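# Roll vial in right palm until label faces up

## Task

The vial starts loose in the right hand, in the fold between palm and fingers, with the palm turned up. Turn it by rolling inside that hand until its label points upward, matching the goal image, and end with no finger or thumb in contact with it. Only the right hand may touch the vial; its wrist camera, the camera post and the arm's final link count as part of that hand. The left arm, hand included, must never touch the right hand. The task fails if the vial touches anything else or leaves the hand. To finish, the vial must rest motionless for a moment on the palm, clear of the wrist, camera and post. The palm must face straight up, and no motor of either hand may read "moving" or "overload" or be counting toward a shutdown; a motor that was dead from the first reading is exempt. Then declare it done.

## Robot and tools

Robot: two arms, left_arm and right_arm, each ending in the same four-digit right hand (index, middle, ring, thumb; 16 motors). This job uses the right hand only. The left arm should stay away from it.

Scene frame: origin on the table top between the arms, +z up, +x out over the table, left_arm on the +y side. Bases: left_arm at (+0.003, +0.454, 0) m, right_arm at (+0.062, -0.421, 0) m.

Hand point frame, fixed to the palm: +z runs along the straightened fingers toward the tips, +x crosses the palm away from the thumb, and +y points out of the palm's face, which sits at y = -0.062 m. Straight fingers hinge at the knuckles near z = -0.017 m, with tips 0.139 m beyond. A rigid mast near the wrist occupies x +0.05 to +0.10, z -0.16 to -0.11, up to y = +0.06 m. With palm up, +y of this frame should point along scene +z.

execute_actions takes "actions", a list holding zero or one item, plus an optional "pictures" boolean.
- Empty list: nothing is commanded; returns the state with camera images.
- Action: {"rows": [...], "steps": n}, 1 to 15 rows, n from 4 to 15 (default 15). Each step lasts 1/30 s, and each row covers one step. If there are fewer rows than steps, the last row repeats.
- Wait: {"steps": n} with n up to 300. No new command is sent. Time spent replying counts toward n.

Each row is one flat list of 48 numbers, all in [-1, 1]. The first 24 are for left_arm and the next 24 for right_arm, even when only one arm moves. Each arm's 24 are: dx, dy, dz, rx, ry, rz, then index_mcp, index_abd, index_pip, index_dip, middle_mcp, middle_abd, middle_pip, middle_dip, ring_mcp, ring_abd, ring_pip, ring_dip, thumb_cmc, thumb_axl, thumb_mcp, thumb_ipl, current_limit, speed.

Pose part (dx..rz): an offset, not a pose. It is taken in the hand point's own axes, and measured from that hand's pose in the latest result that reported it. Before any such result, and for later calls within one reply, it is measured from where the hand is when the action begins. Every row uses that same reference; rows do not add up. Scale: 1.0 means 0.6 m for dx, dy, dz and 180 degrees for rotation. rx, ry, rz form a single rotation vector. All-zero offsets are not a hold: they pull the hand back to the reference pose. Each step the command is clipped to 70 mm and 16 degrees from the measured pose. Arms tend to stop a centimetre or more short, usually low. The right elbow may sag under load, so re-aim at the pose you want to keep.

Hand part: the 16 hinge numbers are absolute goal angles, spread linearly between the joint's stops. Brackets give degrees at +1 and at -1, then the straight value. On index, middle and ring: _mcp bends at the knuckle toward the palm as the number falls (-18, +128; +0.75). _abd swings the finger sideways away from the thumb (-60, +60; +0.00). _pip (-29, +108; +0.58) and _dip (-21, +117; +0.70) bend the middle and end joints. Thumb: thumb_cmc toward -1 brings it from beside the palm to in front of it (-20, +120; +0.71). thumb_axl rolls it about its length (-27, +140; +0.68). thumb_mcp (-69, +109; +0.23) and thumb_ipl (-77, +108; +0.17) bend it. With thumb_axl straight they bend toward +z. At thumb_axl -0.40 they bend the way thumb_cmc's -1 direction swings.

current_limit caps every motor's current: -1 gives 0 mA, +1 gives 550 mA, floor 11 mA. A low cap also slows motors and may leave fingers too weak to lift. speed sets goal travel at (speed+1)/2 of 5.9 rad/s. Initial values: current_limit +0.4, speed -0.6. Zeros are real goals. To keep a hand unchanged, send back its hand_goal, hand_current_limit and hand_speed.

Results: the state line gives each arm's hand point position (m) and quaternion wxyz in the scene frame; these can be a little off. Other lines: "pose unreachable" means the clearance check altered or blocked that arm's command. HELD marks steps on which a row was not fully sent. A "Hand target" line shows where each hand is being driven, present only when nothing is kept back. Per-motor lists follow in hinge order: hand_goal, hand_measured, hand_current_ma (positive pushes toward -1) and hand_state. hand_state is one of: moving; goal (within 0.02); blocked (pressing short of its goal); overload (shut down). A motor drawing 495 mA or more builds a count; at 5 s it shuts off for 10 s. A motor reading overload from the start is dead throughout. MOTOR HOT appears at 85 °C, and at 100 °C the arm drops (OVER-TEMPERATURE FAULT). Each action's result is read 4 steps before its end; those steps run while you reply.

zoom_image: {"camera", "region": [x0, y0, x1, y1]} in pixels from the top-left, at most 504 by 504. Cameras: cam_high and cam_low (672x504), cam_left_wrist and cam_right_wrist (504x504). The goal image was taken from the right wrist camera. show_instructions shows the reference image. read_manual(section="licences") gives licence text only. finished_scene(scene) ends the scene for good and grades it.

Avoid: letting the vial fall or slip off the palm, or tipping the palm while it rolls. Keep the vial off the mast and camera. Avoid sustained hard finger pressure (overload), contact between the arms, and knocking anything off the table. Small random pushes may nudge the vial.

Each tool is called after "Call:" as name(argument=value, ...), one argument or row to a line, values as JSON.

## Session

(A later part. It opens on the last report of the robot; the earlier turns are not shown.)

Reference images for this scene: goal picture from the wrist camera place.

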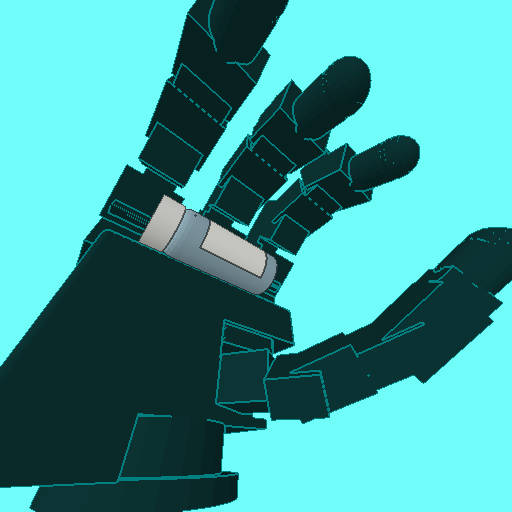

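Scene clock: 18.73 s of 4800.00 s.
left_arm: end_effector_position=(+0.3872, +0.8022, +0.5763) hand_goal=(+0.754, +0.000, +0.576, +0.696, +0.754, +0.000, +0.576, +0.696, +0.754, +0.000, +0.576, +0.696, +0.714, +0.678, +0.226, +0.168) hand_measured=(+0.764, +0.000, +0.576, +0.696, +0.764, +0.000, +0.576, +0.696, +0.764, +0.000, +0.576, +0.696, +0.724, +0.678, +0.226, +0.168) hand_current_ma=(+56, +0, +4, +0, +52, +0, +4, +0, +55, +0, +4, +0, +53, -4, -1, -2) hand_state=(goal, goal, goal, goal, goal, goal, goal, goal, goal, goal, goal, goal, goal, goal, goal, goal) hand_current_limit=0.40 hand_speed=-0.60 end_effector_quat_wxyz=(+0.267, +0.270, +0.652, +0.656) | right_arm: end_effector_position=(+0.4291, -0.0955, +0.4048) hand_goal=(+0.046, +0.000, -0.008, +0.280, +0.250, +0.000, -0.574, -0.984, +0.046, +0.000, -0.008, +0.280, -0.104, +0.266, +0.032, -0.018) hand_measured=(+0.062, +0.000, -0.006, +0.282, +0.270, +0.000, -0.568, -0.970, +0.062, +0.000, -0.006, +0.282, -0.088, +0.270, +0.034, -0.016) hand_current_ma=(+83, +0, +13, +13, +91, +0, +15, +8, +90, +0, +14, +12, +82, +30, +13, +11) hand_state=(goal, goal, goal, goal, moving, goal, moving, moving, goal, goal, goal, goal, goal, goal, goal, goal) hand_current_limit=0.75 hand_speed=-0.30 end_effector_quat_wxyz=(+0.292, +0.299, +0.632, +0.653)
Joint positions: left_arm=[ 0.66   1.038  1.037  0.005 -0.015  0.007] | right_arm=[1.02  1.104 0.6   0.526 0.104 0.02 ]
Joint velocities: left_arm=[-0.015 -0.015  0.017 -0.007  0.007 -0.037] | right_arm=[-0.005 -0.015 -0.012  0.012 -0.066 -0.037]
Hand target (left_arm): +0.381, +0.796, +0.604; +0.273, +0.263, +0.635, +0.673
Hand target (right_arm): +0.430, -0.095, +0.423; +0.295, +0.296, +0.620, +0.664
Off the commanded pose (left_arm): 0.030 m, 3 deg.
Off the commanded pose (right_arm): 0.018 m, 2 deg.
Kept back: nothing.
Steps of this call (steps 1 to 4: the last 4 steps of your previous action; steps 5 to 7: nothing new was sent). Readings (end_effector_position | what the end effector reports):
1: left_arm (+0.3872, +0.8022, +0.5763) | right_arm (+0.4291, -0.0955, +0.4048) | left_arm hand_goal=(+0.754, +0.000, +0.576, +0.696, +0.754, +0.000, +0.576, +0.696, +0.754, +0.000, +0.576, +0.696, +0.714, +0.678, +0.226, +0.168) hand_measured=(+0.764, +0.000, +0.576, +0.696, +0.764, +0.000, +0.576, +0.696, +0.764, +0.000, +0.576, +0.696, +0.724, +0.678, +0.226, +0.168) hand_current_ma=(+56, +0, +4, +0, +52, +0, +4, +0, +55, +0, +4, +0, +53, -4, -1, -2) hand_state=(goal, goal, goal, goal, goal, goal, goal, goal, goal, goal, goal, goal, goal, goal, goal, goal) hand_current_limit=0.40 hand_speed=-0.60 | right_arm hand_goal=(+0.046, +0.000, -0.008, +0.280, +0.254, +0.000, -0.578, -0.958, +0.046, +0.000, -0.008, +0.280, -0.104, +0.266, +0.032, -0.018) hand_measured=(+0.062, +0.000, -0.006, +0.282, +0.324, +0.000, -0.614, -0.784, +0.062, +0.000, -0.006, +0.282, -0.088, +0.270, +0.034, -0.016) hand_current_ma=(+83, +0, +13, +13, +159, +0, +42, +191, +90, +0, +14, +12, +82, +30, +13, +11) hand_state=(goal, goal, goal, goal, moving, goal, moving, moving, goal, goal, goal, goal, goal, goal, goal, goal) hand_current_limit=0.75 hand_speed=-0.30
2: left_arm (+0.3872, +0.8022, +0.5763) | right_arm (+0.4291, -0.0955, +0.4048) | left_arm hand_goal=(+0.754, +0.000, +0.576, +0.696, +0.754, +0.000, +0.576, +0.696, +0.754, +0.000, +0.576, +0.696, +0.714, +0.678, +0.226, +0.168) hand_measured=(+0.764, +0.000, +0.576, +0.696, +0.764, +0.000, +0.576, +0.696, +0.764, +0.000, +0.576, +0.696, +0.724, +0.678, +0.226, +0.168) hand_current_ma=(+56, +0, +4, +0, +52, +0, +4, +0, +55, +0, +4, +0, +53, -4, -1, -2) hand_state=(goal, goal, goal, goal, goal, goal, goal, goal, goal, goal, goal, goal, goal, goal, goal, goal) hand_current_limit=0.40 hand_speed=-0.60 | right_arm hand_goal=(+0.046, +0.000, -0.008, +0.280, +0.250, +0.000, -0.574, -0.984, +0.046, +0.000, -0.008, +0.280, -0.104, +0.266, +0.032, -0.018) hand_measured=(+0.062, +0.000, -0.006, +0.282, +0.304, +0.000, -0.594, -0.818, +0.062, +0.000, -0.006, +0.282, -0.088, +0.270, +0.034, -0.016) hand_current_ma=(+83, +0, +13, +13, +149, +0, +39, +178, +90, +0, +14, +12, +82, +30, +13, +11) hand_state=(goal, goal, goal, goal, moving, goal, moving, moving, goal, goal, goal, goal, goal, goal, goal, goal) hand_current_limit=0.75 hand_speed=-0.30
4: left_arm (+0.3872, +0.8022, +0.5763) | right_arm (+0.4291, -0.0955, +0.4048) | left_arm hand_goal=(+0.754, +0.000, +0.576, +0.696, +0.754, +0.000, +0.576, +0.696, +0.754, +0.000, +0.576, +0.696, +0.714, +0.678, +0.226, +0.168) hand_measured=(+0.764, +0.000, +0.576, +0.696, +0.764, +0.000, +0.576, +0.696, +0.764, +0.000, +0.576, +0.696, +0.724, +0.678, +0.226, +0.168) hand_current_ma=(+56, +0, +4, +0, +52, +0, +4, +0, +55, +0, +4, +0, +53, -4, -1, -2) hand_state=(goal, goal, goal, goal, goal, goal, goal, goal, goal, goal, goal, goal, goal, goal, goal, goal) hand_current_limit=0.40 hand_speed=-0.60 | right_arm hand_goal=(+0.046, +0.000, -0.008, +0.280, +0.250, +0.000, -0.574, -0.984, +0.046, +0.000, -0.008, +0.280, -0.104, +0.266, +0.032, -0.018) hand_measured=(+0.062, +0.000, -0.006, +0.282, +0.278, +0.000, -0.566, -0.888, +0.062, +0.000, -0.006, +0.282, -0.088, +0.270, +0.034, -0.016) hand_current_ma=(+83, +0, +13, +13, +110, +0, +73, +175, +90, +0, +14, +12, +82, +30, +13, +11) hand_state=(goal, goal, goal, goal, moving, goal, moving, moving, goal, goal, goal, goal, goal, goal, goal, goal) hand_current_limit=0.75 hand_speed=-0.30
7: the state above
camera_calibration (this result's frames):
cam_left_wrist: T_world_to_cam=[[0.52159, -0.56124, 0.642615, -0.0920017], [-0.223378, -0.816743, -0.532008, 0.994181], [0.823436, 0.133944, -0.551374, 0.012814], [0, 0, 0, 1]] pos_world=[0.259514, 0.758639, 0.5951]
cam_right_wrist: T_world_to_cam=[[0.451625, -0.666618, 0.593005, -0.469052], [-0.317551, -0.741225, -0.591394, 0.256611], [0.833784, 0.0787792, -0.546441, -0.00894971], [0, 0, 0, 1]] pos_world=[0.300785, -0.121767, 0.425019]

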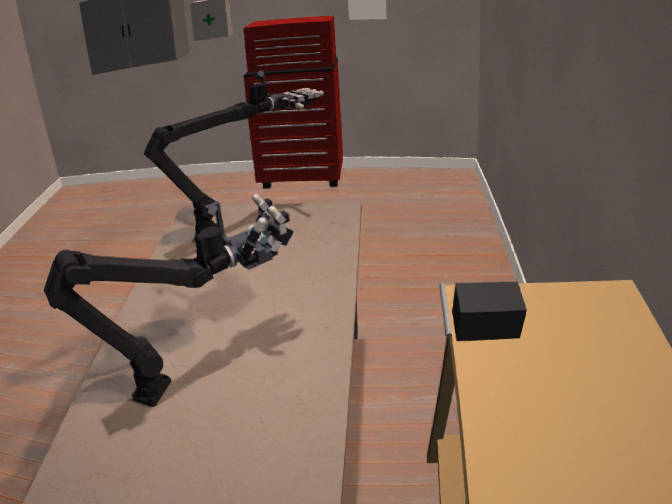

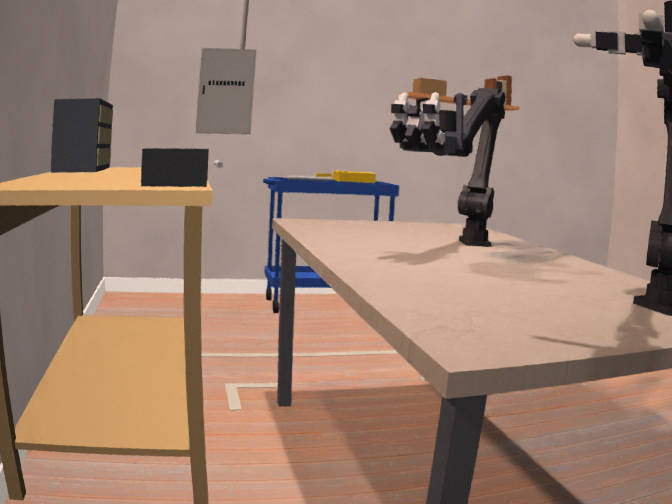

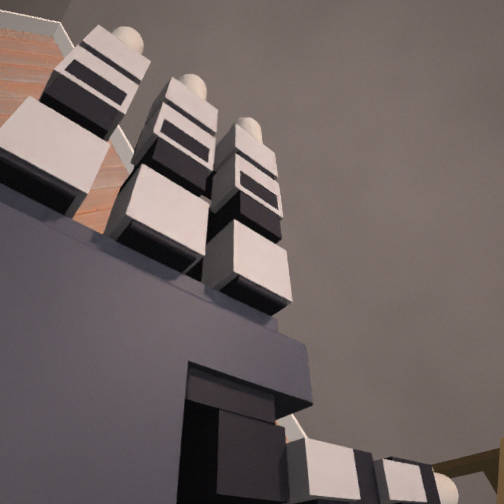

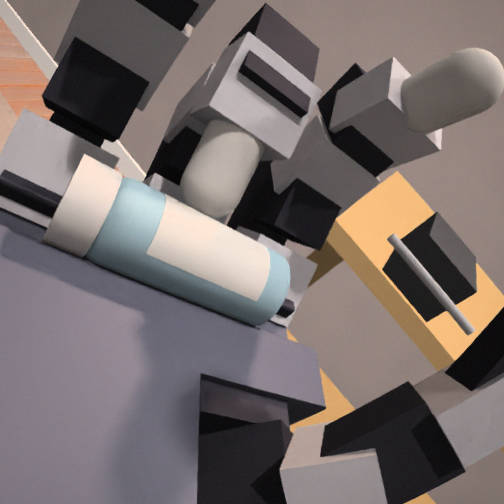

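Call:
execute_actions(
  actions=[
    {"rows": [
[0,0.0478,-0.0121,-0.0166,0,0,0.754,0,0.576,0.696,0.754,0,0.576,0.696,0.754,0,0.576,0.696,0.714,0.678,0.226,0.168,0.4,-0.6,0.0015,0.0303,0.0035,-0.0107,0,0.001,0.046,0,-0.008,0.28,0.29,0,-0.50,-0.975,0.046,0,-0.008,0.28,-0.104,0.266,0.032,-0.018,0.75,-0.4],
[0,0.0478,-0.0121,-0.0166,0,0,0.754,0,0.576,0.696,0.754,0,0.576,0.696,0.754,0,0.576,0.696,0.714,0.678,0.226,0.168,0.4,-0.6,0.0015,0.0303,0.0035,-0.0107,0,0.001,0.046,0,-0.008,0.28,0.29,0,-0.50,-0.822,0.046,0,-0.008,0.28,-0.104,0.266,0.032,-0.018,0.75,-0.4],
[0,0.0478,-0.0121,-0.0166,0,0,0.754,0,0.576,0.696,0.754,0,0.576,0.696,0.754,0,0.576,0.696,0.714,0.678,0.226,0.168,0.4,-0.6,0.0015,0.0303,0.0035,-0.0107,0,0.001,0.046,0,-0.008,0.28,0.29,0,-0.50,-0.822,0.046,0,-0.008,0.28,-0.104,0.266,0.032,-0.018,0.75,-0.4],
[0,0.0478,-0.0121,-0.0166,0,0,0.754,0,0.576,0.696,0.754,0,0.576,0.696,0.754,0,0.576,0.696,0.714,0.678,0.226,0.168,0.4,-0.6,0.0015,0.0303,0.0035,-0.0107,0,0.001,0.046,0,-0.008,0.28,0.29,0,-0.50,-0.822,0.046,0,-0.008,0.28,-0.104,0.266,0.032,-0.018,0.75,-0.4],
[0,0.0478,-0.0121,-0.0166,0,0,0.754,0,0.576,0.696,0.754,0,0.576,0.696,0.754,0,0.576,0.696,0.714,0.678,0.226,0.168,0.4,-0.6,0.0015,0.0303,0.0035,-0.0107,0,0.001,0.046,0,-0.008,0.28,0.29,0,-0.63,-0.822,0.046,0,-0.008,0.28,-0.104,0.266,0.032,-0.018,0.75,-0.45],
[0,0.0478,-0.0121,-0.0166,0,0,0.754,0,0.576,0.696,0.754,0,0.576,0.696,0.754,0,0.576,0.696,0.714,0.678,0.226,0.168,0.4,-0.6,0.0015,0.0303,0.0035,-0.0107,0,0.001,0.046,0,-0.008,0.28,0.29,0,-0.63,-0.822,0.046,0,-0.008,0.28,-0.104,0.266,0.032,-0.018,0.75,-0.45],
[0,0.0478,-0.0121,-0.0166,0,0,0.754,0,0.576,0.696,0.754,0,0.576,0.696,0.754,0,0.576,0.696,0.714,0.678,0.226,0.168,0.4,-0.6,0.0015,0.0303,0.0035,-0.0107,0,0.001,0.046,0,-0.008,0.28,0.29,0,-0.63,-0.822,0.046,0,-0.008,0.28,-0.104,0.266,0.032,-0.018,0.75,-0.45],
[0,0.0478,-0.0121,-0.0166,0,0,0.754,0,0.576,0.696,0.754,0,0.576,0.696,0.754,0,0.576,0.696,0.714,0.678,0.226,0.168,0.4,-0.6,0.0015,0.0303,0.0035,-0.0107,0,0.001,0.046,0,-0.008,0.28,0.29,0,-0.63,-0.822,0.046,0,-0.008,0.28,-0.104,0.266,0.032,-0.018,0.75,-0.45],
[0,0.0478,-0.0121,-0.0166,0,0,0.754,0,0.576,0.696,0.754,0,0.576,0.696,0.754,0,0.576,0.696,0.714,0.678,0.226,0.168,0.4,-0.6,0.0015,0.0303,0.0035,-0.0107,0,0.001,0.046,0,-0.008,0.28,0.279,0,-0.613,-0.850,0.046,0,-0.008,0.28,-0.104,0.266,0.032,-0.018,0.75,-0.3],
[0,0.0478,-0.0121,-0.0166,0,0,0.754,0,0.576,0.696,0.754,0,0.576,0.696,0.754,0,0.576,0.696,0.714,0.678,0.226,0.168,0.4,-0.6,0.0015,0.0303,0.0035,-0.0107,0,0.001,0.046,0,-0.008,0.28,0.267,0,-0.595,-0.878,0.046,0,-0.008,0.28,-0.104,0.266,0.032,-0.018,0.75,-0.3],
[0,0.0478,-0.0121,-0.0166,0,0,0.754,0,0.576,0.696,0.754,0,0.576,0.696,0.754,0,0.576,0.696,0.714,0.678,0.226,0.168,0.4,-0.6,0.0015,0.0303,0.0035,-0.0107,0,0.001,0.046,0,-0.008,0.28,0.256,0,-0.578,-0.905,0.046,0,-0.008,0.28,-0.104,0.266,0.032,-0.018,0.75,-0.3]
], "steps": 15},
  ],
)

Call:
execute_actions(
  actions=[
    {"rows": [
[0,0.0478,-0.0121,-0.0166,0,0,0.754,0,0.576,0.696,0.754,0,0.576,0.696,0.754,0,0.576,0.696,0.714,0.678,0.226,0.168,0.4,-0.6,0.0015,0.0303,0.0035,-0.0107,0,0.001,0.046,0,-0.008,0.28,0.30,0,-0.20,-0.895,0.046,0,-0.008,0.28,-0.104,0.266,0.032,-0.018,0.75,-0.4],
[0,0.0478,-0.0121,-0.0166,0,0,0.754,0,0.576,0.696,0.754,0,0.576,0.696,0.754,0,0.576,0.696,0.714,0.678,0.226,0.168,0.4,-0.6,0.0015,0.0303,0.0035,-0.0107,0,0.001,0.046,0,-0.008,0.28,0.30,0,-0.20,-0.56,0.046,0,-0.008,0.28,-0.104,0.266,0.032,-0.018,0.75,-0.4]
], "steps": 8},
  ],
)

Call:
execute_actions(
  actions=[
    {"steps": 12},
  ],
  pictures=true,
)

Call:
zoom_image(
  camera="cam_right_wrist",
  region=[20, 130, 320, 350],
)

Scene clock: 22.53 s of 4800.00 s.
left_arm: end_effector_position=(+0.3872, +0.8022, +0.5763) hand_goal=(+0.754, +0.000, +0.576, +0.696, +0.754, +0.000, +0.576, +0.696, +0.754, +0.000, +0.576, +0.696, +0.714, +0.678, +0.226, +0.168) hand_measured=(+0.764, +0.000, +0.576, +0.696, +0.764, +0.000, +0.576, +0.696, +0.764, +0.000, +0.576, +0.696, +0.724, +0.678, +0.226, +0.168) hand_current_ma=(+56, +0, +4, +0, +52, +0, +4, +0, +55, +0, +4, +0, +53, -4, -1, -2) hand_state=(goal, goal, goal, goal, goal, goal, goal, goal, goal, goal, goal, goal, goal, goal, goal, goal) hand_current_limit=0.40 hand_speed=-0.60 end_effector_quat_wxyz=(+0.267, +0.270, +0.652, +0.656) | right_arm: end_effector_position=(+0.4291, -0.0955, +0.4048) hand_goal=(+0.046, +0.000, -0.008, +0.280, +0.256, +0.000, -0.578, -0.904, +0.046, +0.000, -0.008, +0.280, -0.104, +0.266, +0.032, -0.018) hand_measured=(+0.062, +0.000, -0.006, +0.282, +0.302, +0.000, -0.590, -0.826, +0.062, +0.000, -0.006, +0.282, -0.088, +0.270, +0.034, -0.016) hand_current_ma=(+83, +0, +13, +13, +168, +0, +59, +202, +90, +0, +14, +12, +82, +30, +13, +11) hand_state=(goal, goal, goal, goal, moving, goal, moving, moving, goal, goal, goal, goal, goal, goal, goal, goal) hand_current_limit=0.75 hand_speed=-0.30 end_effector_quat_wxyz=(+0.292, +0.299, +0.632, +0.653)
Joint positions: left_arm=[ 0.66   1.038  1.037  0.005 -0.015  0.007] | right_arm=[1.02  1.104 0.6   0.526 0.104 0.02 ]
Joint velocities: left_arm=[ 0.005 -0.015  0.012 -0.017 -0.007  0.007] | right_arm=[-0.015 -0.015 -0.007 -0.012  0.022  0.022]
Steps of this call (steps 1 to 90: nothing new was sent; then 0.43 s passed at rest; steps 91 to 101: the first 11 steps of this action). Readings (end_effector_position | what the end effector reports):
91: left_arm (+0.3872, +0.8022, +0.5763) | right_arm (+0.4291, -0.0955, +0.4048) | left_arm hand_goal=(+0.754, +0.000, +0.576, +0.696, +0.754, +0.000, +0.576, +0.696, +0.754, +0.000, +0.576, +0.696, +0.714, +0.678, +0.226, +0.168) hand_measured=(+0.764, +0.000, +0.576, +0.696, +0.764, +0.000, +0.576, +0.696, +0.764, +0.000, +0.576, +0.696, +0.724, +0.678, +0.226, +0.168) hand_current_ma=(+56, +0, +4, +0, +52, +0, +4, +0, +55, +0, +4, +0, +53, -4, -1, -2) hand_state=(goal, goal, goal, goal, goal, goal, goal, goal, goal, goal, goal, goal, goal, goal, goal, goal) hand_current_limit=0.40 hand_speed=-0.60 | right_arm hand_goal=(+0.046, +0.000, -0.008, +0.280, +0.290, +0.000, -0.500, -0.974, +0.046, +0.000, -0.008, +0.280, -0.104, +0.266, +0.032, -0.018) hand_measured=(+0.062, +0.000, -0.006, +0.282, +0.268, +0.000, -0.570, -0.980, +0.062, +0.000, -0.006, +0.282, -0.088, +0.270, +0.034, -0.016) hand_current_ma=(+83, +0, +13, +13, +93, +0, +20, +22, +90, +0, +14, +12, +82, +30, +13, +11) hand_state=(goal, goal, goal, goal, moving, goal, moving, moving, goal, goal, goal, goal, goal, goal, goal, goal) hand_current_limit=0.75 hand_speed=-0.40
92: left_arm (+0.3872, +0.8022, +0.5763) | right_arm (+0.4291, -0.0955, +0.4048) | left_arm hand_goal=(+0.754, +0.000, +0.576, +0.696, +0.754, +0.000, +0.576, +0.696, +0.754, +0.000, +0.576, +0.696, +0.714, +0.678, +0.226, +0.168) hand_measured=(+0.764, +0.000, +0.576, +0.696, +0.764, +0.000, +0.576, +0.696, +0.764, +0.000, +0.576, +0.696, +0.724, +0.678, +0.226, +0.168) hand_current_ma=(+56, +0, +4, +0, +52, +0, +4, +0, +55, +0, +4, +0, +53, -4, -1, -2) hand_state=(goal, goal, goal, goal, goal, goal, goal, goal, goal, goal, goal, goal, goal, goal, goal, goal) hand_current_limit=0.40 hand_speed=-0.60 | right_arm hand_goal=(+0.046, +0.000, -0.008, +0.280, +0.290, +0.000, -0.500, -0.822, +0.046, +0.000, -0.008, +0.280, -0.104, +0.266, +0.032, -0.018) hand_measured=(+0.062, +0.000, -0.006, +0.282, +0.268, +0.000, -0.568, -0.980, +0.062, +0.000, -0.006, +0.282, -0.088, +0.270, +0.034, -0.016) hand_current_ma=(+83, +0, +13, +13, -63, +0, -129, -26, +90, +0, +14, +12, +82, +30, +13, +11) hand_state=(goal, goal, goal, goal, moving, goal, moving, moving, goal, goal, goal, goal, goal, goal, goal, goal) hand_current_limit=0.75 hand_speed=-0.40
94: left_arm (+0.3872, +0.8022, +0.5763) | right_arm (+0.4291, -0.0955, +0.4048) | left_arm hand_goal=(+0.754, +0.000, +0.576, +0.696, +0.754, +0.000, +0.576, +0.696, +0.754, +0.000, +0.576, +0.696, +0.714, +0.678, +0.226, +0.168) hand_measured=(+0.764, +0.000, +0.576, +0.696, +0.764, +0.000, +0.576, +0.696, +0.764, +0.000, +0.576, +0.696, +0.724, +0.678, +0.226, +0.168) hand_current_ma=(+56, +0, +4, +0, +52, +0, +4, +0, +55, +0, +4, +0, +53, -4, -1, -2) hand_state=(goal, goal, goal, goal, goal, goal, goal, goal, goal, goal, goal, goal, goal, goal, goal, goal) hand_current_limit=0.40 hand_speed=-0.60 | right_arm hand_goal=(+0.046, +0.000, -0.008, +0.280, +0.290, +0.000, -0.500, -0.822, +0.046, +0.000, -0.008, +0.280, -0.104, +0.266, +0.032, -0.018) hand_measured=(+0.062, +0.000, -0.006, +0.282, +0.292, +0.000, -0.518, -0.944, +0.062, +0.000, -0.006, +0.282, -0.088, +0.270, +0.034, -0.016) hand_current_ma=(+83, +0, +13, +13, +41, +0, +9, -105, +90, +0, +14, +12, +82, +30, +13, +11) hand_state=(goal, goal, goal, goal, moving, goal, moving, moving, goal, goal, goal, goal, goal, goal, goal, goal) hand_current_limit=0.75 hand_speed=-0.40
98: left_arm (+0.3872, +0.8022, +0.5763) | right_arm (+0.4291, -0.0955, +0.4048) | left_arm hand_goal=(+0.754, +0.000, +0.576, +0.696, +0.754, +0.000, +0.576, +0.696, +0.754, +0.000, +0.576, +0.696, +0.714, +0.678, +0.226, +0.168) hand_measured=(+0.764, +0.000, +0.576, +0.696, +0.764, +0.000, +0.576, +0.696, +0.764, +0.000, +0.576, +0.696, +0.724, +0.678, +0.226, +0.168) hand_current_ma=(+56, +0, +4, +0, +52, +0, +4, +0, +55, +0, +4, +0, +53, -4, -1, -2) hand_state=(goal, goal, goal, goal, goal, goal, goal, goal, goal, goal, goal, goal, goal, goal, goal, goal) hand_current_limit=0.40 hand_speed=-0.60 | right_arm hand_goal=(+0.046, +0.000, -0.008, +0.280, +0.290, +0.000, -0.630, -0.822, +0.046, +0.000, -0.008, +0.280, -0.104, +0.266, +0.032, -0.018) hand_measured=(+0.062, +0.000, -0.006, +0.282, +0.296, +0.000, -0.572, -0.830, +0.062, +0.000, -0.006, +0.282, -0.088, +0.270, +0.034, -0.016) hand_current_ma=(+83, +0, +13, +13, +27, +0, +57, -11, +90, +0, +14, +12, +82, +30, +13, +11) hand_state=(goal, goal, goal, goal, goal, goal, moving, moving, goal, goal, goal, goal, goal, goal, goal, goal) hand_current_limit=0.75 hand_speed=-0.45
101: the state above

Scene clock: 22.80 s of 4800.00 s.
left_arm: end_effector_position=(+0.3872, +0.8022, +0.5763) hand_goal=(+0.754, +0.000, +0.576, +0.696, +0.754, +0.000, +0.576, +0.696, +0.754, +0.000, +0.576, +0.696, +0.714, +0.678, +0.226, +0.168) hand_measured=(+0.764, +0.000, +0.576, +0.696, +0.764, +0.000, +0.576, +0.696, +0.764, +0.000, +0.576, +0.696, +0.724, +0.678, +0.226, +0.168) hand_current_ma=(+56, +0, +4, +0, +52, +0, +4, +0, +55, +0, +4, +0, +53, -4, -1, -2) hand_state=(goal, goal, goal, goal, goal, goal, goal, goal, goal, goal, goal, goal, goal, goal, goal, goal) hand_current_limit=0.40 hand_speed=-0.60 end_effector_quat_wxyz=(+0.267, +0.270, +0.652, +0.656) | right_arm: end_effector_position=(+0.4291, -0.0955, +0.4048) hand_goal=(+0.046, +0.000, -0.008, +0.280, +0.300, +0.000, -0.200, -0.560, +0.046, +0.000, -0.008, +0.280, -0.104, +0.266, +0.032, -0.018) hand_measured=(+0.062, +0.000, -0.006, +0.282, +0.304, +0.000, -0.500, -0.858, +0.062, +0.000, -0.006, +0.282, -0.088, +0.270, +0.034, -0.016) hand_current_ma=(+83, +0, +13, +13, +40, +0, -84, -107, +90, +0, +14, +12, +82, +30, +13, +11) hand_state=(goal, goal, goal, goal, moving, goal, moving, moving, goal, goal, goal, goal, goal, goal, goal, goal) hand_current_limit=0.75 hand_speed=-0.40 end_effector_quat_wxyz=(+0.292, +0.299, +0.632, +0.653)
Joint positions: left_arm=[ 0.66   1.038  1.037  0.005 -0.015  0.007] | right_arm=[1.02  1.104 0.6   0.526 0.104 0.02 ]
Joint velocities: left_arm=[ 0.005  0.005 -0.007 -0.002  0.022  0.007] | right_arm=[-0.005  0.005 -0.007 -0.017 -0.051  0.037]
Off your previous action's commanded pose (left_arm): 0.030 m, 3 deg at its last step (step 4 of this call).
Off your previous action's commanded pose (right_arm): 0.018 m, 2 deg at its last step (step 4 of this call).
Steps of this call (steps 1 to 4: the last 4 steps of your previous action; steps 5 to 8: the first 4 steps of this action, its rows measured from where the robot was after step 4). Readings (end_effector_position | what the end effector reports):
4: left_arm (+0.3872, +0.8022, +0.5763) | right_arm (+0.4291, -0.0955, +0.4048) | left_arm hand_goal=(+0.754, +0.000, +0.576, +0.696, +0.754, +0.000, +0.576, +0.696, +0.754, +0.000, +0.576, +0.696, +0.714, +0.678, +0.226, +0.168) hand_measured=(+0.764, +0.000, +0.576, +0.696, +0.764, +0.000, +0.576, +0.696, +0.764, +0.000, +0.576, +0.696, +0.724, +0.678, +0.226, +0.168) hand_current_ma=(+56, +0, +4, +0, +52, +0, +4, +0, +55, +0, +4, +0, +53, -4, -1, -2) hand_state=(goal, goal, goal, goal, goal, goal, goal, goal, goal, goal, goal, goal, goal, goal, goal, goal) hand_current_limit=0.40 hand_speed=-0.60 | right_arm hand_goal=(+0.046, +0.000, -0.008, +0.280, +0.256, +0.000, -0.578, -0.904, +0.046, +0.000, -0.008, +0.280, -0.104, +0.266, +0.032, -0.018) hand_measured=(+0.062, +0.000, -0.006, +0.282, +0.280, +0.000, -0.568, -0.882, +0.062, +0.000, -0.006, +0.282, -0.088, +0.270, +0.034, -0.016) hand_current_ma=(+83, +0, +13, +13, +128, +0, +55, +100, +90, +0, +14, +12, +82, +30, +13, +11) hand_state=(goal, goal, goal, goal, moving, goal, moving, moving, goal, goal, goal, goal, goal, goal, goal, goal) hand_current_limit=0.75 hand_speed=-0.30
5: left_arm (+0.3872, +0.8022, +0.5763) | right_arm (+0.4291, -0.0955, +0.4048) | left_arm hand_goal=(+0.754, +0.000, +0.576, +0.696, +0.754, +0.000, +0.576, +0.696, +0.754, +0.000, +0.576, +0.696, +0.714, +0.678, +0.226, +0.168) hand_measured=(+0.764, +0.000, +0.576, +0.696, +0.764, +0.000, +0.576, +0.696, +0.764, +0.000, +0.576, +0.696, +0.724, +0.678, +0.226, +0.168) hand_current_ma=(+56, +0, +4, +0, +52, +0, +4, +0, +55, +0, +4, +0, +53, -4, -1, -2) hand_state=(goal, goal, goal, goal, goal, goal, goal, goal, goal, goal, goal, goal, goal, goal, goal, goal) hand_current_limit=0.40 hand_speed=-0.60 | right_arm hand_goal=(+0.046, +0.000, -0.008, +0.280, +0.300, +0.000, -0.200, -0.894, +0.046, +0.000, -0.008, +0.280, -0.104, +0.266, +0.032, -0.018) hand_measured=(+0.062, +0.000, -0.006, +0.282, +0.280, +0.000, -0.568, -0.884, +0.062, +0.000, -0.006, +0.282, -0.088, +0.270, +0.034, -0.016) hand_current_ma=(+83, +0, +13, +13, +130, +0, +54, +102, +90, +0, +14, +12, +82, +30, +13, +11) hand_state=(goal, goal, goal, goal, moving, goal, moving, moving, goal, goal, goal, goal, goal, goal, goal, goal) hand_current_limit=0.75 hand_speed=-0.40
6: left_arm (+0.3872, +0.8022, +0.5763) | right_arm (+0.4291, -0.0955, +0.4048) | left_arm hand_goal=(+0.754, +0.000, +0.576, +0.696, +0.754, +0.000, +0.576, +0.696, +0.754, +0.000, +0.576, +0.696, +0.714, +0.678, +0.226, +0.168) hand_measured=(+0.764, +0.000, +0.576, +0.696, +0.764, +0.000, +0.576, +0.696, +0.764, +0.000, +0.576, +0.696, +0.724, +0.678, +0.226, +0.168) hand_current_ma=(+56, +0, +4, +0, +52, +0, +4, +0, +55, +0, +4, +0, +53, -4, -1, -2) hand_state=(goal, goal, goal, goal, goal, goal, goal, goal, goal, goal, goal, goal, goal, goal, goal, goal) hand_current_limit=0.40 hand_speed=-0.60 | right_arm hand_goal=(+0.046, +0.000, -0.008, +0.280, +0.300, +0.000, -0.200, -0.560, +0.046, +0.000, -0.008, +0.280, -0.104, +0.266, +0.032, -0.018) hand_measured=(+0.062, +0.000, -0.006, +0.282, +0.282, +0.000, -0.564, -0.884, +0.062, +0.000, -0.006, +0.282, -0.088, +0.270, +0.034, -0.016) hand_current_ma=(+83, +0, +13, +13, -51, +0, -85, +45, +90, +0, +14, +12, +82, +30, +13, +11) hand_state=(goal, goal, goal, goal, moving, goal, moving, moving, goal, goal, goal, goal, goal, goal, goal, goal) hand_current_limit=0.75 hand_speed=-0.40
8: the state above

Scene clock: 23.20 s of 4800.00 s.
left_arm: end_effector_position=(+0.3872, +0.8022, +0.5763) hand_goal=(+0.754, +0.000, +0.576, +0.696, +0.754, +0.000, +0.576, +0.696, +0.754, +0.000, +0.576, +0.696, +0.714, +0.678, +0.226, +0.168) hand_measured=(+0.764, +0.000, +0.576, +0.696, +0.764, +0.000, +0.576, +0.696, +0.764, +0.000, +0.576, +0.696, +0.724, +0.678, +0.226, +0.168) hand_current_ma=(+56, +0, +4, +0, +52, +0, +4, +0, +55, +0, +4, +0, +53, -4, -1, -2) hand_state=(goal, goal, goal, goal, goal, goal, goal, goal, goal, goal, goal, goal, goal, goal, goal, goal) hand_current_limit=0.40 hand_speed=-0.60 end_effector_quat_wxyz=(+0.267, +0.270, +0.652, +0.656) | right_arm: end_effector_position=(+0.4291, -0.0955, +0.4048) hand_goal=(+0.046, +0.000, -0.008, +0.280, +0.300, +0.000, -0.200, -0.560, +0.046, +0.000, -0.008, +0.280, -0.104, +0.266, +0.032, -0.018) hand_measured=(+0.062, +0.000, -0.006, +0.282, +0.306, +0.000, -0.202, -0.564, +0.062, +0.000, -0.006, +0.282, -0.088, +0.270, +0.034, -0.016) hand_current_ma=(+83, +0, +13, +13, +30, +0, -15, -22, +90, +0, +14, +12, +82, +30, +13, +11) hand_state=(goal, goal, goal, goal, goal, goal, goal, goal, goal, goal, goal, goal, goal, goal, goal, goal) hand_current_limit=0.75 hand_speed=-0.40 end_effector_quat_wxyz=(+0.292, +0.299, +0.632, +0.653)
Joint positions: left_arm=[ 0.66   1.038  1.037  0.005 -0.015  0.007] | right_arm=[1.02  1.104 0.6   0.526 0.104 0.02 ]
Joint velocities: left_arm=[ 0.015 -0.005  0.002 -0.002 -0.022  0.066] | right_arm=[ 0.015  0.005 -0.002 -0.002 -0.022  0.081]
Hand target (left_arm): +0.381, +0.796, +0.604; +0.273, +0.263, +0.635, +0.673
Hand target (right_arm): +0.430, -0.095, +0.423; +0.295, +0.296, +0.620, +0.664
Off the commanded pose (left_arm): 0.030 m, 3 deg.
Off the commanded pose (right_arm): 0.018 m, 2 deg.
Kept back: nothing.
Steps of this call (steps 1 to 4: the last 4 steps of your previous action; steps 5 to 12: nothing new was sent). Readings (end_effector_position | what the end effector reports):
1: left_arm (+0.3872, +0.8022, +0.5763) | right_arm (+0.4291, -0.0955, +0.4048) | left_arm hand_goal=(+0.754, +0.000, +0.576, +0.696, +0.754, +0.000, +0.576, +0.696, +0.754, +0.000, +0.576, +0.696, +0.714, +0.678, +0.226, +0.168) hand_measured=(+0.764, +0.000, +0.576, +0.696, +0.764, +0.000, +0.576, +0.696, +0.764, +0.000, +0.576, +0.696, +0.724, +0.678, +0.226, +0.168) hand_current_ma=(+56, +0, +4, +0, +52, +0, +4, +0, +55, +0, +4, +0, +53, -4, -1, -2) hand_state=(goal, goal, goal, goal, goal, goal, goal, goal, goal, goal, goal, goal, goal, goal, goal, goal) hand_current_limit=0.40 hand_speed=-0.60 | right_arm hand_goal=(+0.046, +0.000, -0.008, +0.280, +0.300, +0.000, -0.200, -0.560, +0.046, +0.000, -0.008, +0.280, -0.104, +0.266, +0.032, -0.018) hand_measured=(+0.062, +0.000, -0.006, +0.282, +0.306, +0.000, -0.456, -0.818, +0.062, +0.000, -0.006, +0.282, -0.088, +0.270, +0.034, -0.016) hand_current_ma=(+83, +0, +13, +13, +30, +0, -83, -87, +90, +0, +14, +12, +82, +30, +13, +11) hand_state=(goal, goal, goal, goal, moving, goal, moving, moving, goal, goal, goal, goal, goal, goal, goal, goal) hand_current_limit=0.75 hand_speed=-0.40
2: left_arm (+0.3872, +0.8022, +0.5763) | right_arm (+0.4291, -0.0955, +0.4048) | left_arm hand_goal=(+0.754, +0.000, +0.576, +0.696, +0.754, +0.000, +0.576, +0.696, +0.754, +0.000, +0.576, +0.696, +0.714, +0.678, +0.226, +0.168) hand_measured=(+0.764, +0.000, +0.576, +0.696, +0.764, +0.000, +0.576, +0.696, +0.764, +0.000, +0.576, +0.696, +0.724, +0.678, +0.226, +0.168) hand_current_ma=(+56, +0, +4, +0, +52, +0, +4, +0, +55, +0, +4, +0, +53, -4, -1, -2) hand_state=(goal, goal, goal, goal, goal, goal, goal, goal, goal, goal, goal, goal, goal, goal, goal, goal) hand_current_limit=0.40 hand_speed=-0.60 | right_arm hand_goal=(+0.046, +0.000, -0.008, +0.280, +0.300, +0.000, -0.200, -0.560, +0.046, +0.000, -0.008, +0.280, -0.104, +0.266, +0.032, -0.018) hand_measured=(+0.062, +0.000, -0.006, +0.282, +0.306, +0.000, -0.410, -0.774, +0.062, +0.000, -0.006, +0.282, -0.088, +0.270, +0.034, -0.016) hand_current_ma=(+83, +0, +13, +13, +29, +0, -79, -88, +90, +0, +14, +12, +82, +30, +13, +11) hand_state=(goal, goal, goal, goal, goal, goal, moving, moving, goal, goal, goal, goal, goal, goal, goal, goal) hand_current_limit=0.75 hand_speed=-0.40
4: left_arm (+0.3872, +0.8022, +0.5763) | right_arm (+0.4291, -0.0955, +0.4048) | left_arm hand_goal=(+0.754, +0.000, +0.576, +0.696, +0.754, +0.000, +0.576, +0.696, +0.754, +0.000, +0.576, +0.696, +0.714, +0.678, +0.226, +0.168) hand_measured=(+0.764, +0.000, +0.576, +0.696, +0.764, +0.000, +0.576, +0.696, +0.764, +0.000, +0.576, +0.696, +0.724, +0.678, +0.226, +0.168) hand_current_ma=(+56, +0, +4, +0, +52, +0, +4, +0, +55, +0, +4, +0, +53, -4, -1, -2) hand_state=(goal, goal, goal, goal, goal, goal, goal, goal, goal, goal, goal, goal, goal, goal, goal, goal) hand_current_limit=0.40 hand_speed=-0.60 | right_arm hand_goal=(+0.046, +0.000, -0.008, +0.280, +0.300, +0.000, -0.200, -0.560, +0.046, +0.000, -0.008, +0.280, -0.104, +0.266, +0.032, -0.018) hand_measured=(+0.062, +0.000, -0.006, +0.282, +0.306, +0.000, -0.318, -0.682, +0.062, +0.000, -0.006, +0.282, -0.088, +0.270, +0.034, -0.016) hand_current_ma=(+83, +0, +13, +13, +29, +0, -76, -86, +90, +0, +14, +12, +82, +30, +13, +11) hand_state=(goal, goal, goal, goal, goal, goal, moving, moving, goal, goal, goal, goal, goal, goal, goal, goal) hand_current_limit=0.75 hand_speed=-0.40
8: left_arm (+0.3872, +0.8022, +0.5763) | right_arm (+0.4291, -0.0955, +0.4048) | left_arm hand_goal=(+0.754, +0.000, +0.576, +0.696, +0.754, +0.000, +0.576, +0.696, +0.754, +0.000, +0.576, +0.696, +0.714, +0.678, +0.226, +0.168) hand_measured=(+0.764, +0.000, +0.576, +0.696, +0.764, +0.000, +0.576, +0.696, +0.764, +0.000, +0.576, +0.696, +0.724, +0.678, +0.226, +0.168) hand_current_ma=(+56, +0, +4, +0, +52, +0, +4, +0, +55, +0, +4, +0, +53, -4, -1, -2) hand_state=(goal, goal, goal, goal, goal, goal, goal, goal, goal, goal, goal, goal, goal, goal, goal, goal) hand_current_limit=0.40 hand_speed=-0.60 | right_arm hand_goal=(+0.046, +0.000, -0.008, +0.280, +0.300, +0.000, -0.200, -0.560, +0.046, +0.000, -0.008, +0.280, -0.104, +0.266, +0.032, -0.018) hand_measured=(+0.062, +0.000, -0.006, +0.282, +0.306, +0.000, -0.204, -0.566, +0.062, +0.000, -0.006, +0.282, -0.088, +0.270, +0.034, -0.016) hand_current_ma=(+83, +0, +13, +13, +30, +0, -8, -14, +90, +0, +14, +12, +82, +30, +13, +11) hand_state=(goal, goal, goal, goal, goal, goal, moving, moving, goal, goal, goal, goal, goal, goal, goal, goal) hand_current_limit=0.75 hand_speed=-0.40
12: the state above
camera_calibration (this result's frames):
cam_left_wrist: T_world_to_cam=[[0.52159, -0.56124, 0.642615, -0.0920017], [-0.223378, -0.816743, -0.532008, 0.994181], [0.823436, 0.133944, -0.551374, 0.012814], [0, 0, 0, 1]] pos_world=[0.259514, 0.758639, 0.5951]
cam_right_wrist: T_world_to_cam=[[0.451625, -0.666618, 0.593005, -0.469052], [-0.317551, -0.741225, -0.591394, 0.256611], [0.833784, 0.0787792, -0.546441, -0.00894971], [0, 0, 0, 1]] pos_world=[0.300785, -0.121767, 0.425019]

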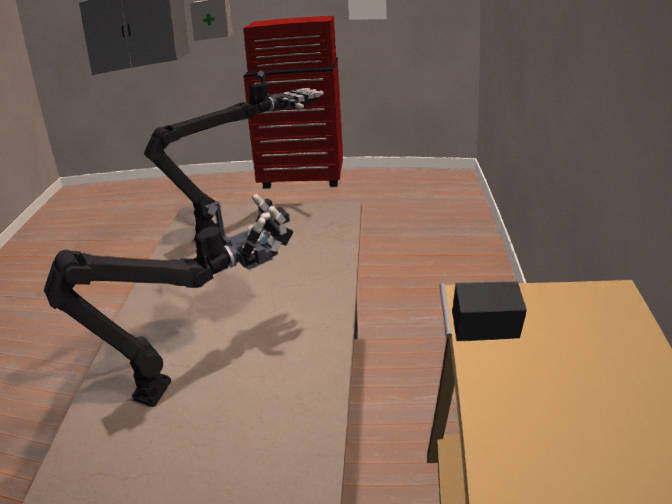

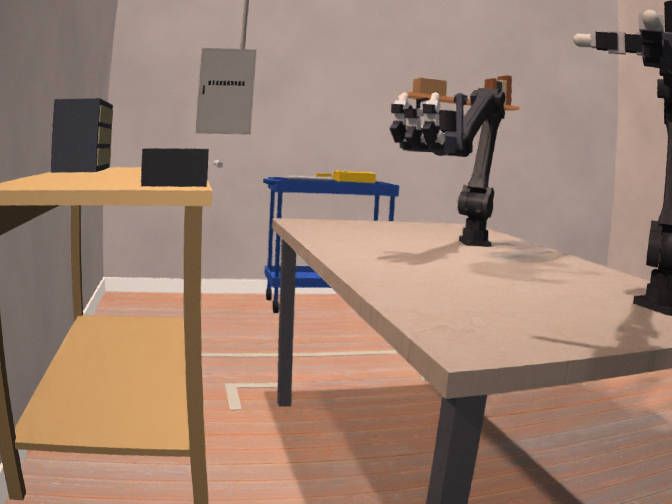

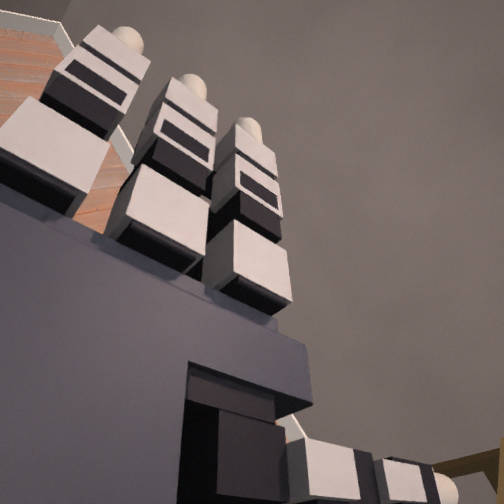

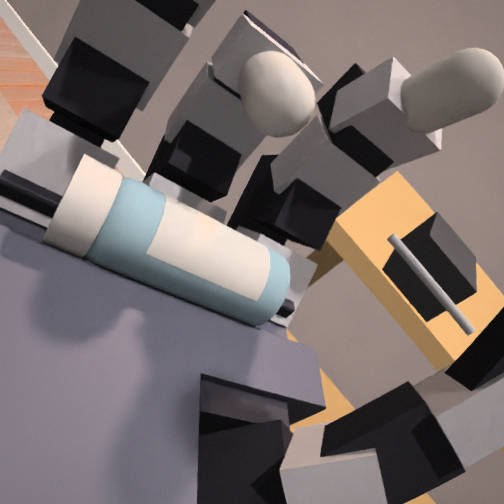

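Region (20, 130, 320, 350) of cam_right_wrist's 504x504 image, scaled by 1.680, with more detail than that image has; it fills the top 370 rows of this view, and the rest is white.

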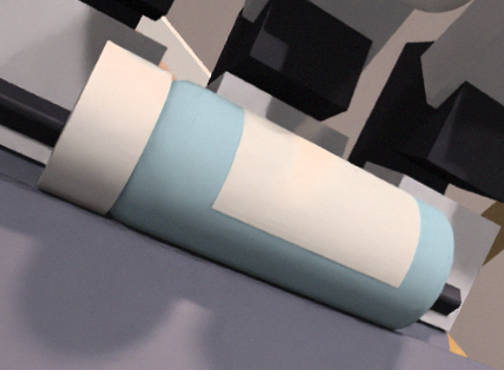

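Call:
execute_actions(
  actions=[],
)

Call:
zoom_image(
  camera="cam_right_wrist",
  region=[20,130,320,350],
)

Scene clock: 24.00 s of 4800.00 s.
left_arm: end_effector_position=(+0.3872, +0.8022, +0.5763) hand_goal=(+0.754, +0.000, +0.576, +0.696, +0.754, +0.000, +0.576, +0.696, +0.754, +0.000, +0.576, +0.696, +0.714, +0.678, +0.226, +0.168) hand_measured=(+0.764, +0.000, +0.576, +0.696, +0.764, +0.000, +0.576, +0.696, +0.764, +0.000, +0.576, +0.696, +0.724, +0.678, +0.226, +0.168) hand_current_ma=(+56, +0, +4, +0, +52, +0, +4, +0, +55, +0, +4, +0, +53, -4, -1, -2) hand_state=(goal, goal, goal, goal, goal, goal, goal, goal, goal, goal, goal, goal, goal, goal, goal, goal) hand_current_limit=0.40 hand_speed=-0.60 end_effector_quat_wxyz=(+0.267, +0.270, +0.652, +0.656) | right_arm: end_effector_position=(+0.4291, -0.0955, +0.4048) hand_goal=(+0.046, +0.000, -0.008, +0.280, +0.300, +0.000, -0.200, -0.560, +0.046, +0.000, -0.008, +0.280, -0.104, +0.266, +0.032, -0.018) hand_measured=(+0.062, +0.000, -0.006, +0.282, +0.306, +0.000, -0.202, -0.564, +0.062, +0.000, -0.006, +0.282, -0.088, +0.270, +0.034, -0.016) hand_current_ma=(+83, +0, +13, +13, +30, +0, -15, -22, +90, +0, +14, +12, +82, +30, +13, +11) hand_state=(goal, goal, goal, goal, goal, goal, goal, goal, goal, goal, goal, goal, goal, goal, goal, goal) hand_current_limit=0.75 hand_speed=-0.40 end_effector_quat_wxyz=(+0.292, +0.299, +0.632, +0.653)
Joint positions: left_arm=[ 0.66   1.038  1.037  0.005 -0.015  0.007] | right_arm=[1.02  1.104 0.6   0.526 0.104 0.02 ]
Joint velocities: left_arm=[ 0.005 -0.015 -0.022  0.002 -0.037 -0.037] | right_arm=[-0.005 -0.005  0.002 -0.027 -0.022  0.095]
Hand target (left_arm): +0.381, +0.796, +0.604; +0.273, +0.263, +0.635, +0.673
Hand target (right_arm): +0.430, -0.095, +0.423; +0.295, +0.296, +0.620, +0.664
Off the commanded pose (left_arm): 0.030 m, 3 deg.
Off the commanded pose (right_arm): 0.018 m, 2 deg.
Kept back: nothing.
Steps of this call (steps 1 to 24: nothing new was sent). Readings (end_effector_position | what the end effector reports):
1: left_arm (+0.3872, +0.8022, +0.5763) | right_arm (+0.4291, -0.0955, +0.4048) | left_arm hand_goal=(+0.754, +0.000, +0.576, +0.696, +0.754, +0.000, +0.576, +0.696, +0.754, +0.000, +0.576, +0.696, +0.714, +0.678, +0.226, +0.168) hand_measured=(+0.764, +0.000, +0.576, +0.696, +0.764, +0.000, +0.576, +0.696, +0.764, +0.000, +0.576, +0.696, +0.724, +0.678, +0.226, +0.168) hand_current_ma=(+56, +0, +4, +0, +52, +0, +4, +0, +55, +0, +4, +0, +53, -4, -1, -2) hand_state=(goal, goal, goal, goal, goal, goal, goal, goal, goal, goal, goal, goal, goal, goal, goal, goal) hand_current_limit=0.40 hand_speed=-0.60 | right_arm hand_goal=(+0.046, +0.000, -0.008, +0.280, +0.300, +0.000, -0.200, -0.560, +0.046, +0.000, -0.008, +0.280, -0.104, +0.266, +0.032, -0.018) hand_measured=(+0.062, +0.000, -0.006, +0.282, +0.306, +0.000, -0.202, -0.564, +0.062, +0.000, -0.006, +0.282, -0.088, +0.270, +0.034, -0.016) hand_current_ma=(+83, +0, +13, +13, +30, +0, -15, -22, +90, +0, +14, +12, +82, +30, +13, +11) hand_state=(goal, goal, goal, goal, goal, goal, goal, goal, goal, goal, goal, goal, goal, goal, goal, goal) hand_current_limit=0.75 hand_speed=-0.40
2: left_arm (+0.3872, +0.8022, +0.5763) | right_arm (+0.4291, -0.0955, +0.4048) | left_arm hand_goal=(+0.754, +0.000, +0.576, +0.696, +0.754, +0.000, +0.576, +0.696, +0.754, +0.000, +0.576, +0.696, +0.714, +0.678, +0.226, +0.168) hand_measured=(+0.764, +0.000, +0.576, +0.696, +0.764, +0.000, +0.576, +0.696, +0.764, +0.000, +0.576, +0.696, +0.724, +0.678, +0.226, +0.168) hand_current_ma=(+56, +0, +4, +0, +52, +0, +4, +0, +55, +0, +4, +0, +53, -4, -1, -2) hand_state=(goal, goal, goal, goal, goal, goal, goal, goal, goal, goal, goal, goal, goal, goal, goal, goal) hand_current_limit=0.40 hand_speed=-0.60 | right_arm hand_goal=(+0.046, +0.000, -0.008, +0.280, +0.300, +0.000, -0.200, -0.560, +0.046, +0.000, -0.008, +0.280, -0.104, +0.266, +0.032, -0.018) hand_measured=(+0.062, +0.000, -0.006, +0.282, +0.306, +0.000, -0.202, -0.564, +0.062, +0.000, -0.006, +0.282, -0.088, +0.270, +0.034, -0.016) hand_current_ma=(+83, +0, +13, +13, +30, +0, -15, -22, +90, +0, +14, +12, +82, +30, +13, +11) hand_state=(goal, goal, goal, goal, goal, goal, goal, goal, goal, goal, goal, goal, goal, goal, goal, goal) hand_current_limit=0.75 hand_speed=-0.40
4: left_arm (+0.3872, +0.8022, +0.5763) | right_arm (+0.4291, -0.0955, +0.4048) | left_arm hand_goal=(+0.754, +0.000, +0.576, +0.696, +0.754, +0.000, +0.576, +0.696, +0.754, +0.000, +0.576, +0.696, +0.714, +0.678, +0.226, +0.168) hand_measured=(+0.764, +0.000, +0.576, +0.696, +0.764, +0.000, +0.576, +0.696, +0.764, +0.000, +0.576, +0.696, +0.724, +0.678, +0.226, +0.168) hand_current_ma=(+56, +0, +4, +0, +52, +0, +4, +0, +55, +0, +4, +0, +53, -4, -1, -2) hand_state=(goal, goal, goal, goal, goal, goal, goal, goal, goal, goal, goal, goal, goal, goal, goal, goal) hand_current_limit=0.40 hand_speed=-0.60 | right_arm hand_goal=(+0.046, +0.000, -0.008, +0.280, +0.300, +0.000, -0.200, -0.560, +0.046, +0.000, -0.008, +0.280, -0.104, +0.266, +0.032, -0.018) hand_measured=(+0.062, +0.000, -0.006, +0.282, +0.306, +0.000, -0.202, -0.564, +0.062, +0.000, -0.006, +0.282, -0.088, +0.270, +0.034, -0.016) hand_current_ma=(+83, +0, +13, +13, +30, +0, -15, -22, +90, +0, +14, +12, +82, +30, +13, +11) hand_state=(goal, goal, goal, goal, goal, goal, goal, goal, goal, goal, goal, goal, goal, goal, goal, goal) hand_current_limit=0.75 hand_speed=-0.40
8: left_arm (+0.3872, +0.8022, +0.5763) | right_arm (+0.4291, -0.0955, +0.4048) | left_arm hand_goal=(+0.754, +0.000, +0.576, +0.696, +0.754, +0.000, +0.576, +0.696, +0.754, +0.000, +0.576, +0.696, +0.714, +0.678, +0.226, +0.168) hand_measured=(+0.764, +0.000, +0.576, +0.696, +0.764, +0.000, +0.576, +0.696, +0.764, +0.000, +0.576, +0.696, +0.724, +0.678, +0.226, +0.168) hand_current_ma=(+56, +0, +4, +0, +52, +0, +4, +0, +55, +0, +4, +0, +53, -4, -1, -2) hand_state=(goal, goal, goal, goal, goal, goal, goal, goal, goal, goal, goal, goal, goal, goal, goal, goal) hand_current_limit=0.40 hand_speed=-0.60 | right_arm hand_goal=(+0.046, +0.000, -0.008, +0.280, +0.300, +0.000, -0.200, -0.560, +0.046, +0.000, -0.008, +0.280, -0.104, +0.266, +0.032, -0.018) hand_measured=(+0.062, +0.000, -0.006, +0.282, +0.306, +0.000, -0.202, -0.564, +0.062, +0.000, -0.006, +0.282, -0.088, +0.270, +0.034, -0.016) hand_current_ma=(+83, +0, +13, +13, +30, +0, -15, -22, +90, +0, +14, +12, +82, +30, +13, +11) hand_state=(goal, goal, goal, goal, goal, goal, goal, goal, goal, goal, goal, goal, goal, goal, goal, goal) hand_current_limit=0.75 hand_speed=-0.40
24: the state above
camera_calibration (this result's frames):
cam_left_wrist: T_world_to_cam=[[0.52159, -0.56124, 0.642615, -0.0920017], [-0.223378, -0.816743, -0.532008, 0.994181], [0.823436, 0.133944, -0.551374, 0.012814], [0, 0, 0, 1]] pos_world=[0.259514, 0.758639, 0.5951]
cam_right_wrist: T_world_to_cam=[[0.451625, -0.666618, 0.593005, -0.469052], [-0.317551, -0.741225, -0.591394, 0.256611], [0.833784, 0.0787792, -0.546441, -0.00894971], [0, 0, 0, 1]] pos_world=[0.300785, -0.121767, 0.425019]

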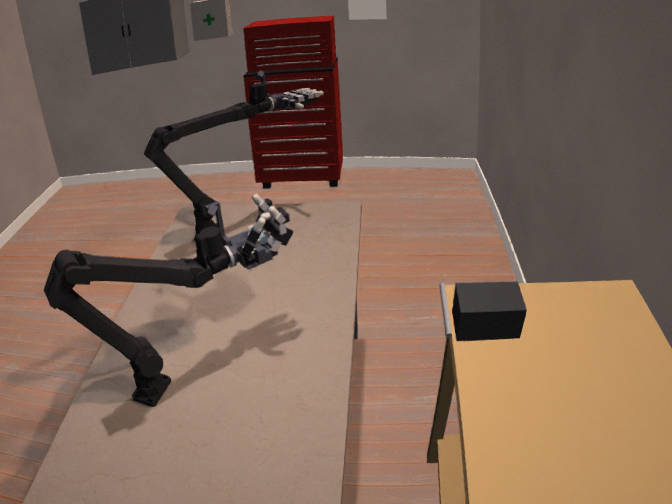

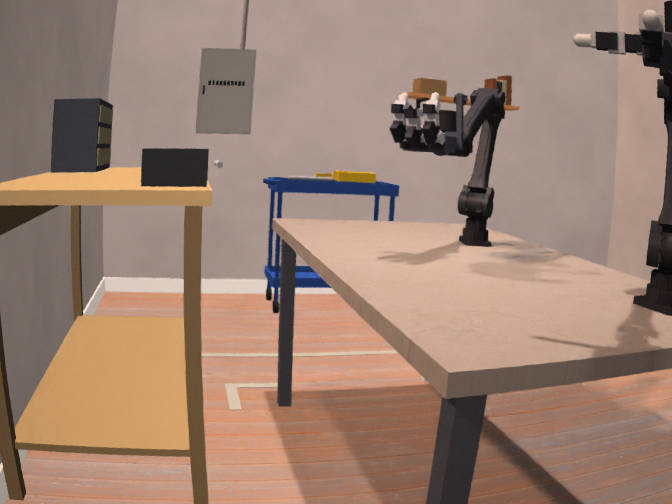

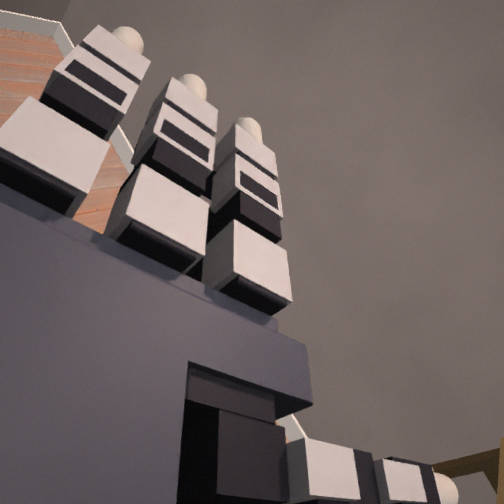

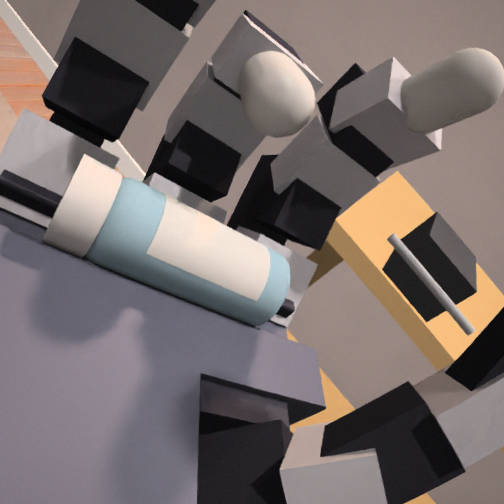

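Region (20, 130, 320, 350) of cam_right_wrist's 504x504 image, scaled by 1.680, with more detail than that image has; it fills the top 370 rows of this view, and the rest is white.

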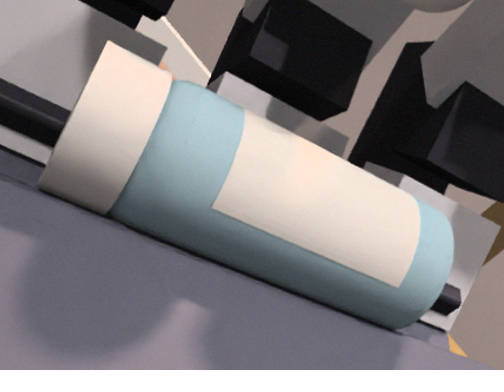

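Call:
show_instructions(
)

Reference images for this scene: goal picture from the wrist camera place.

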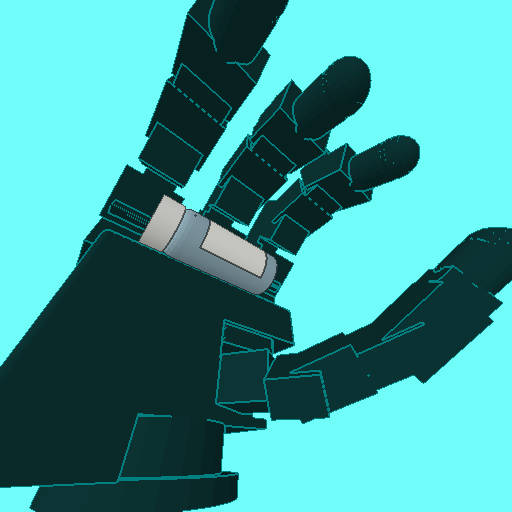

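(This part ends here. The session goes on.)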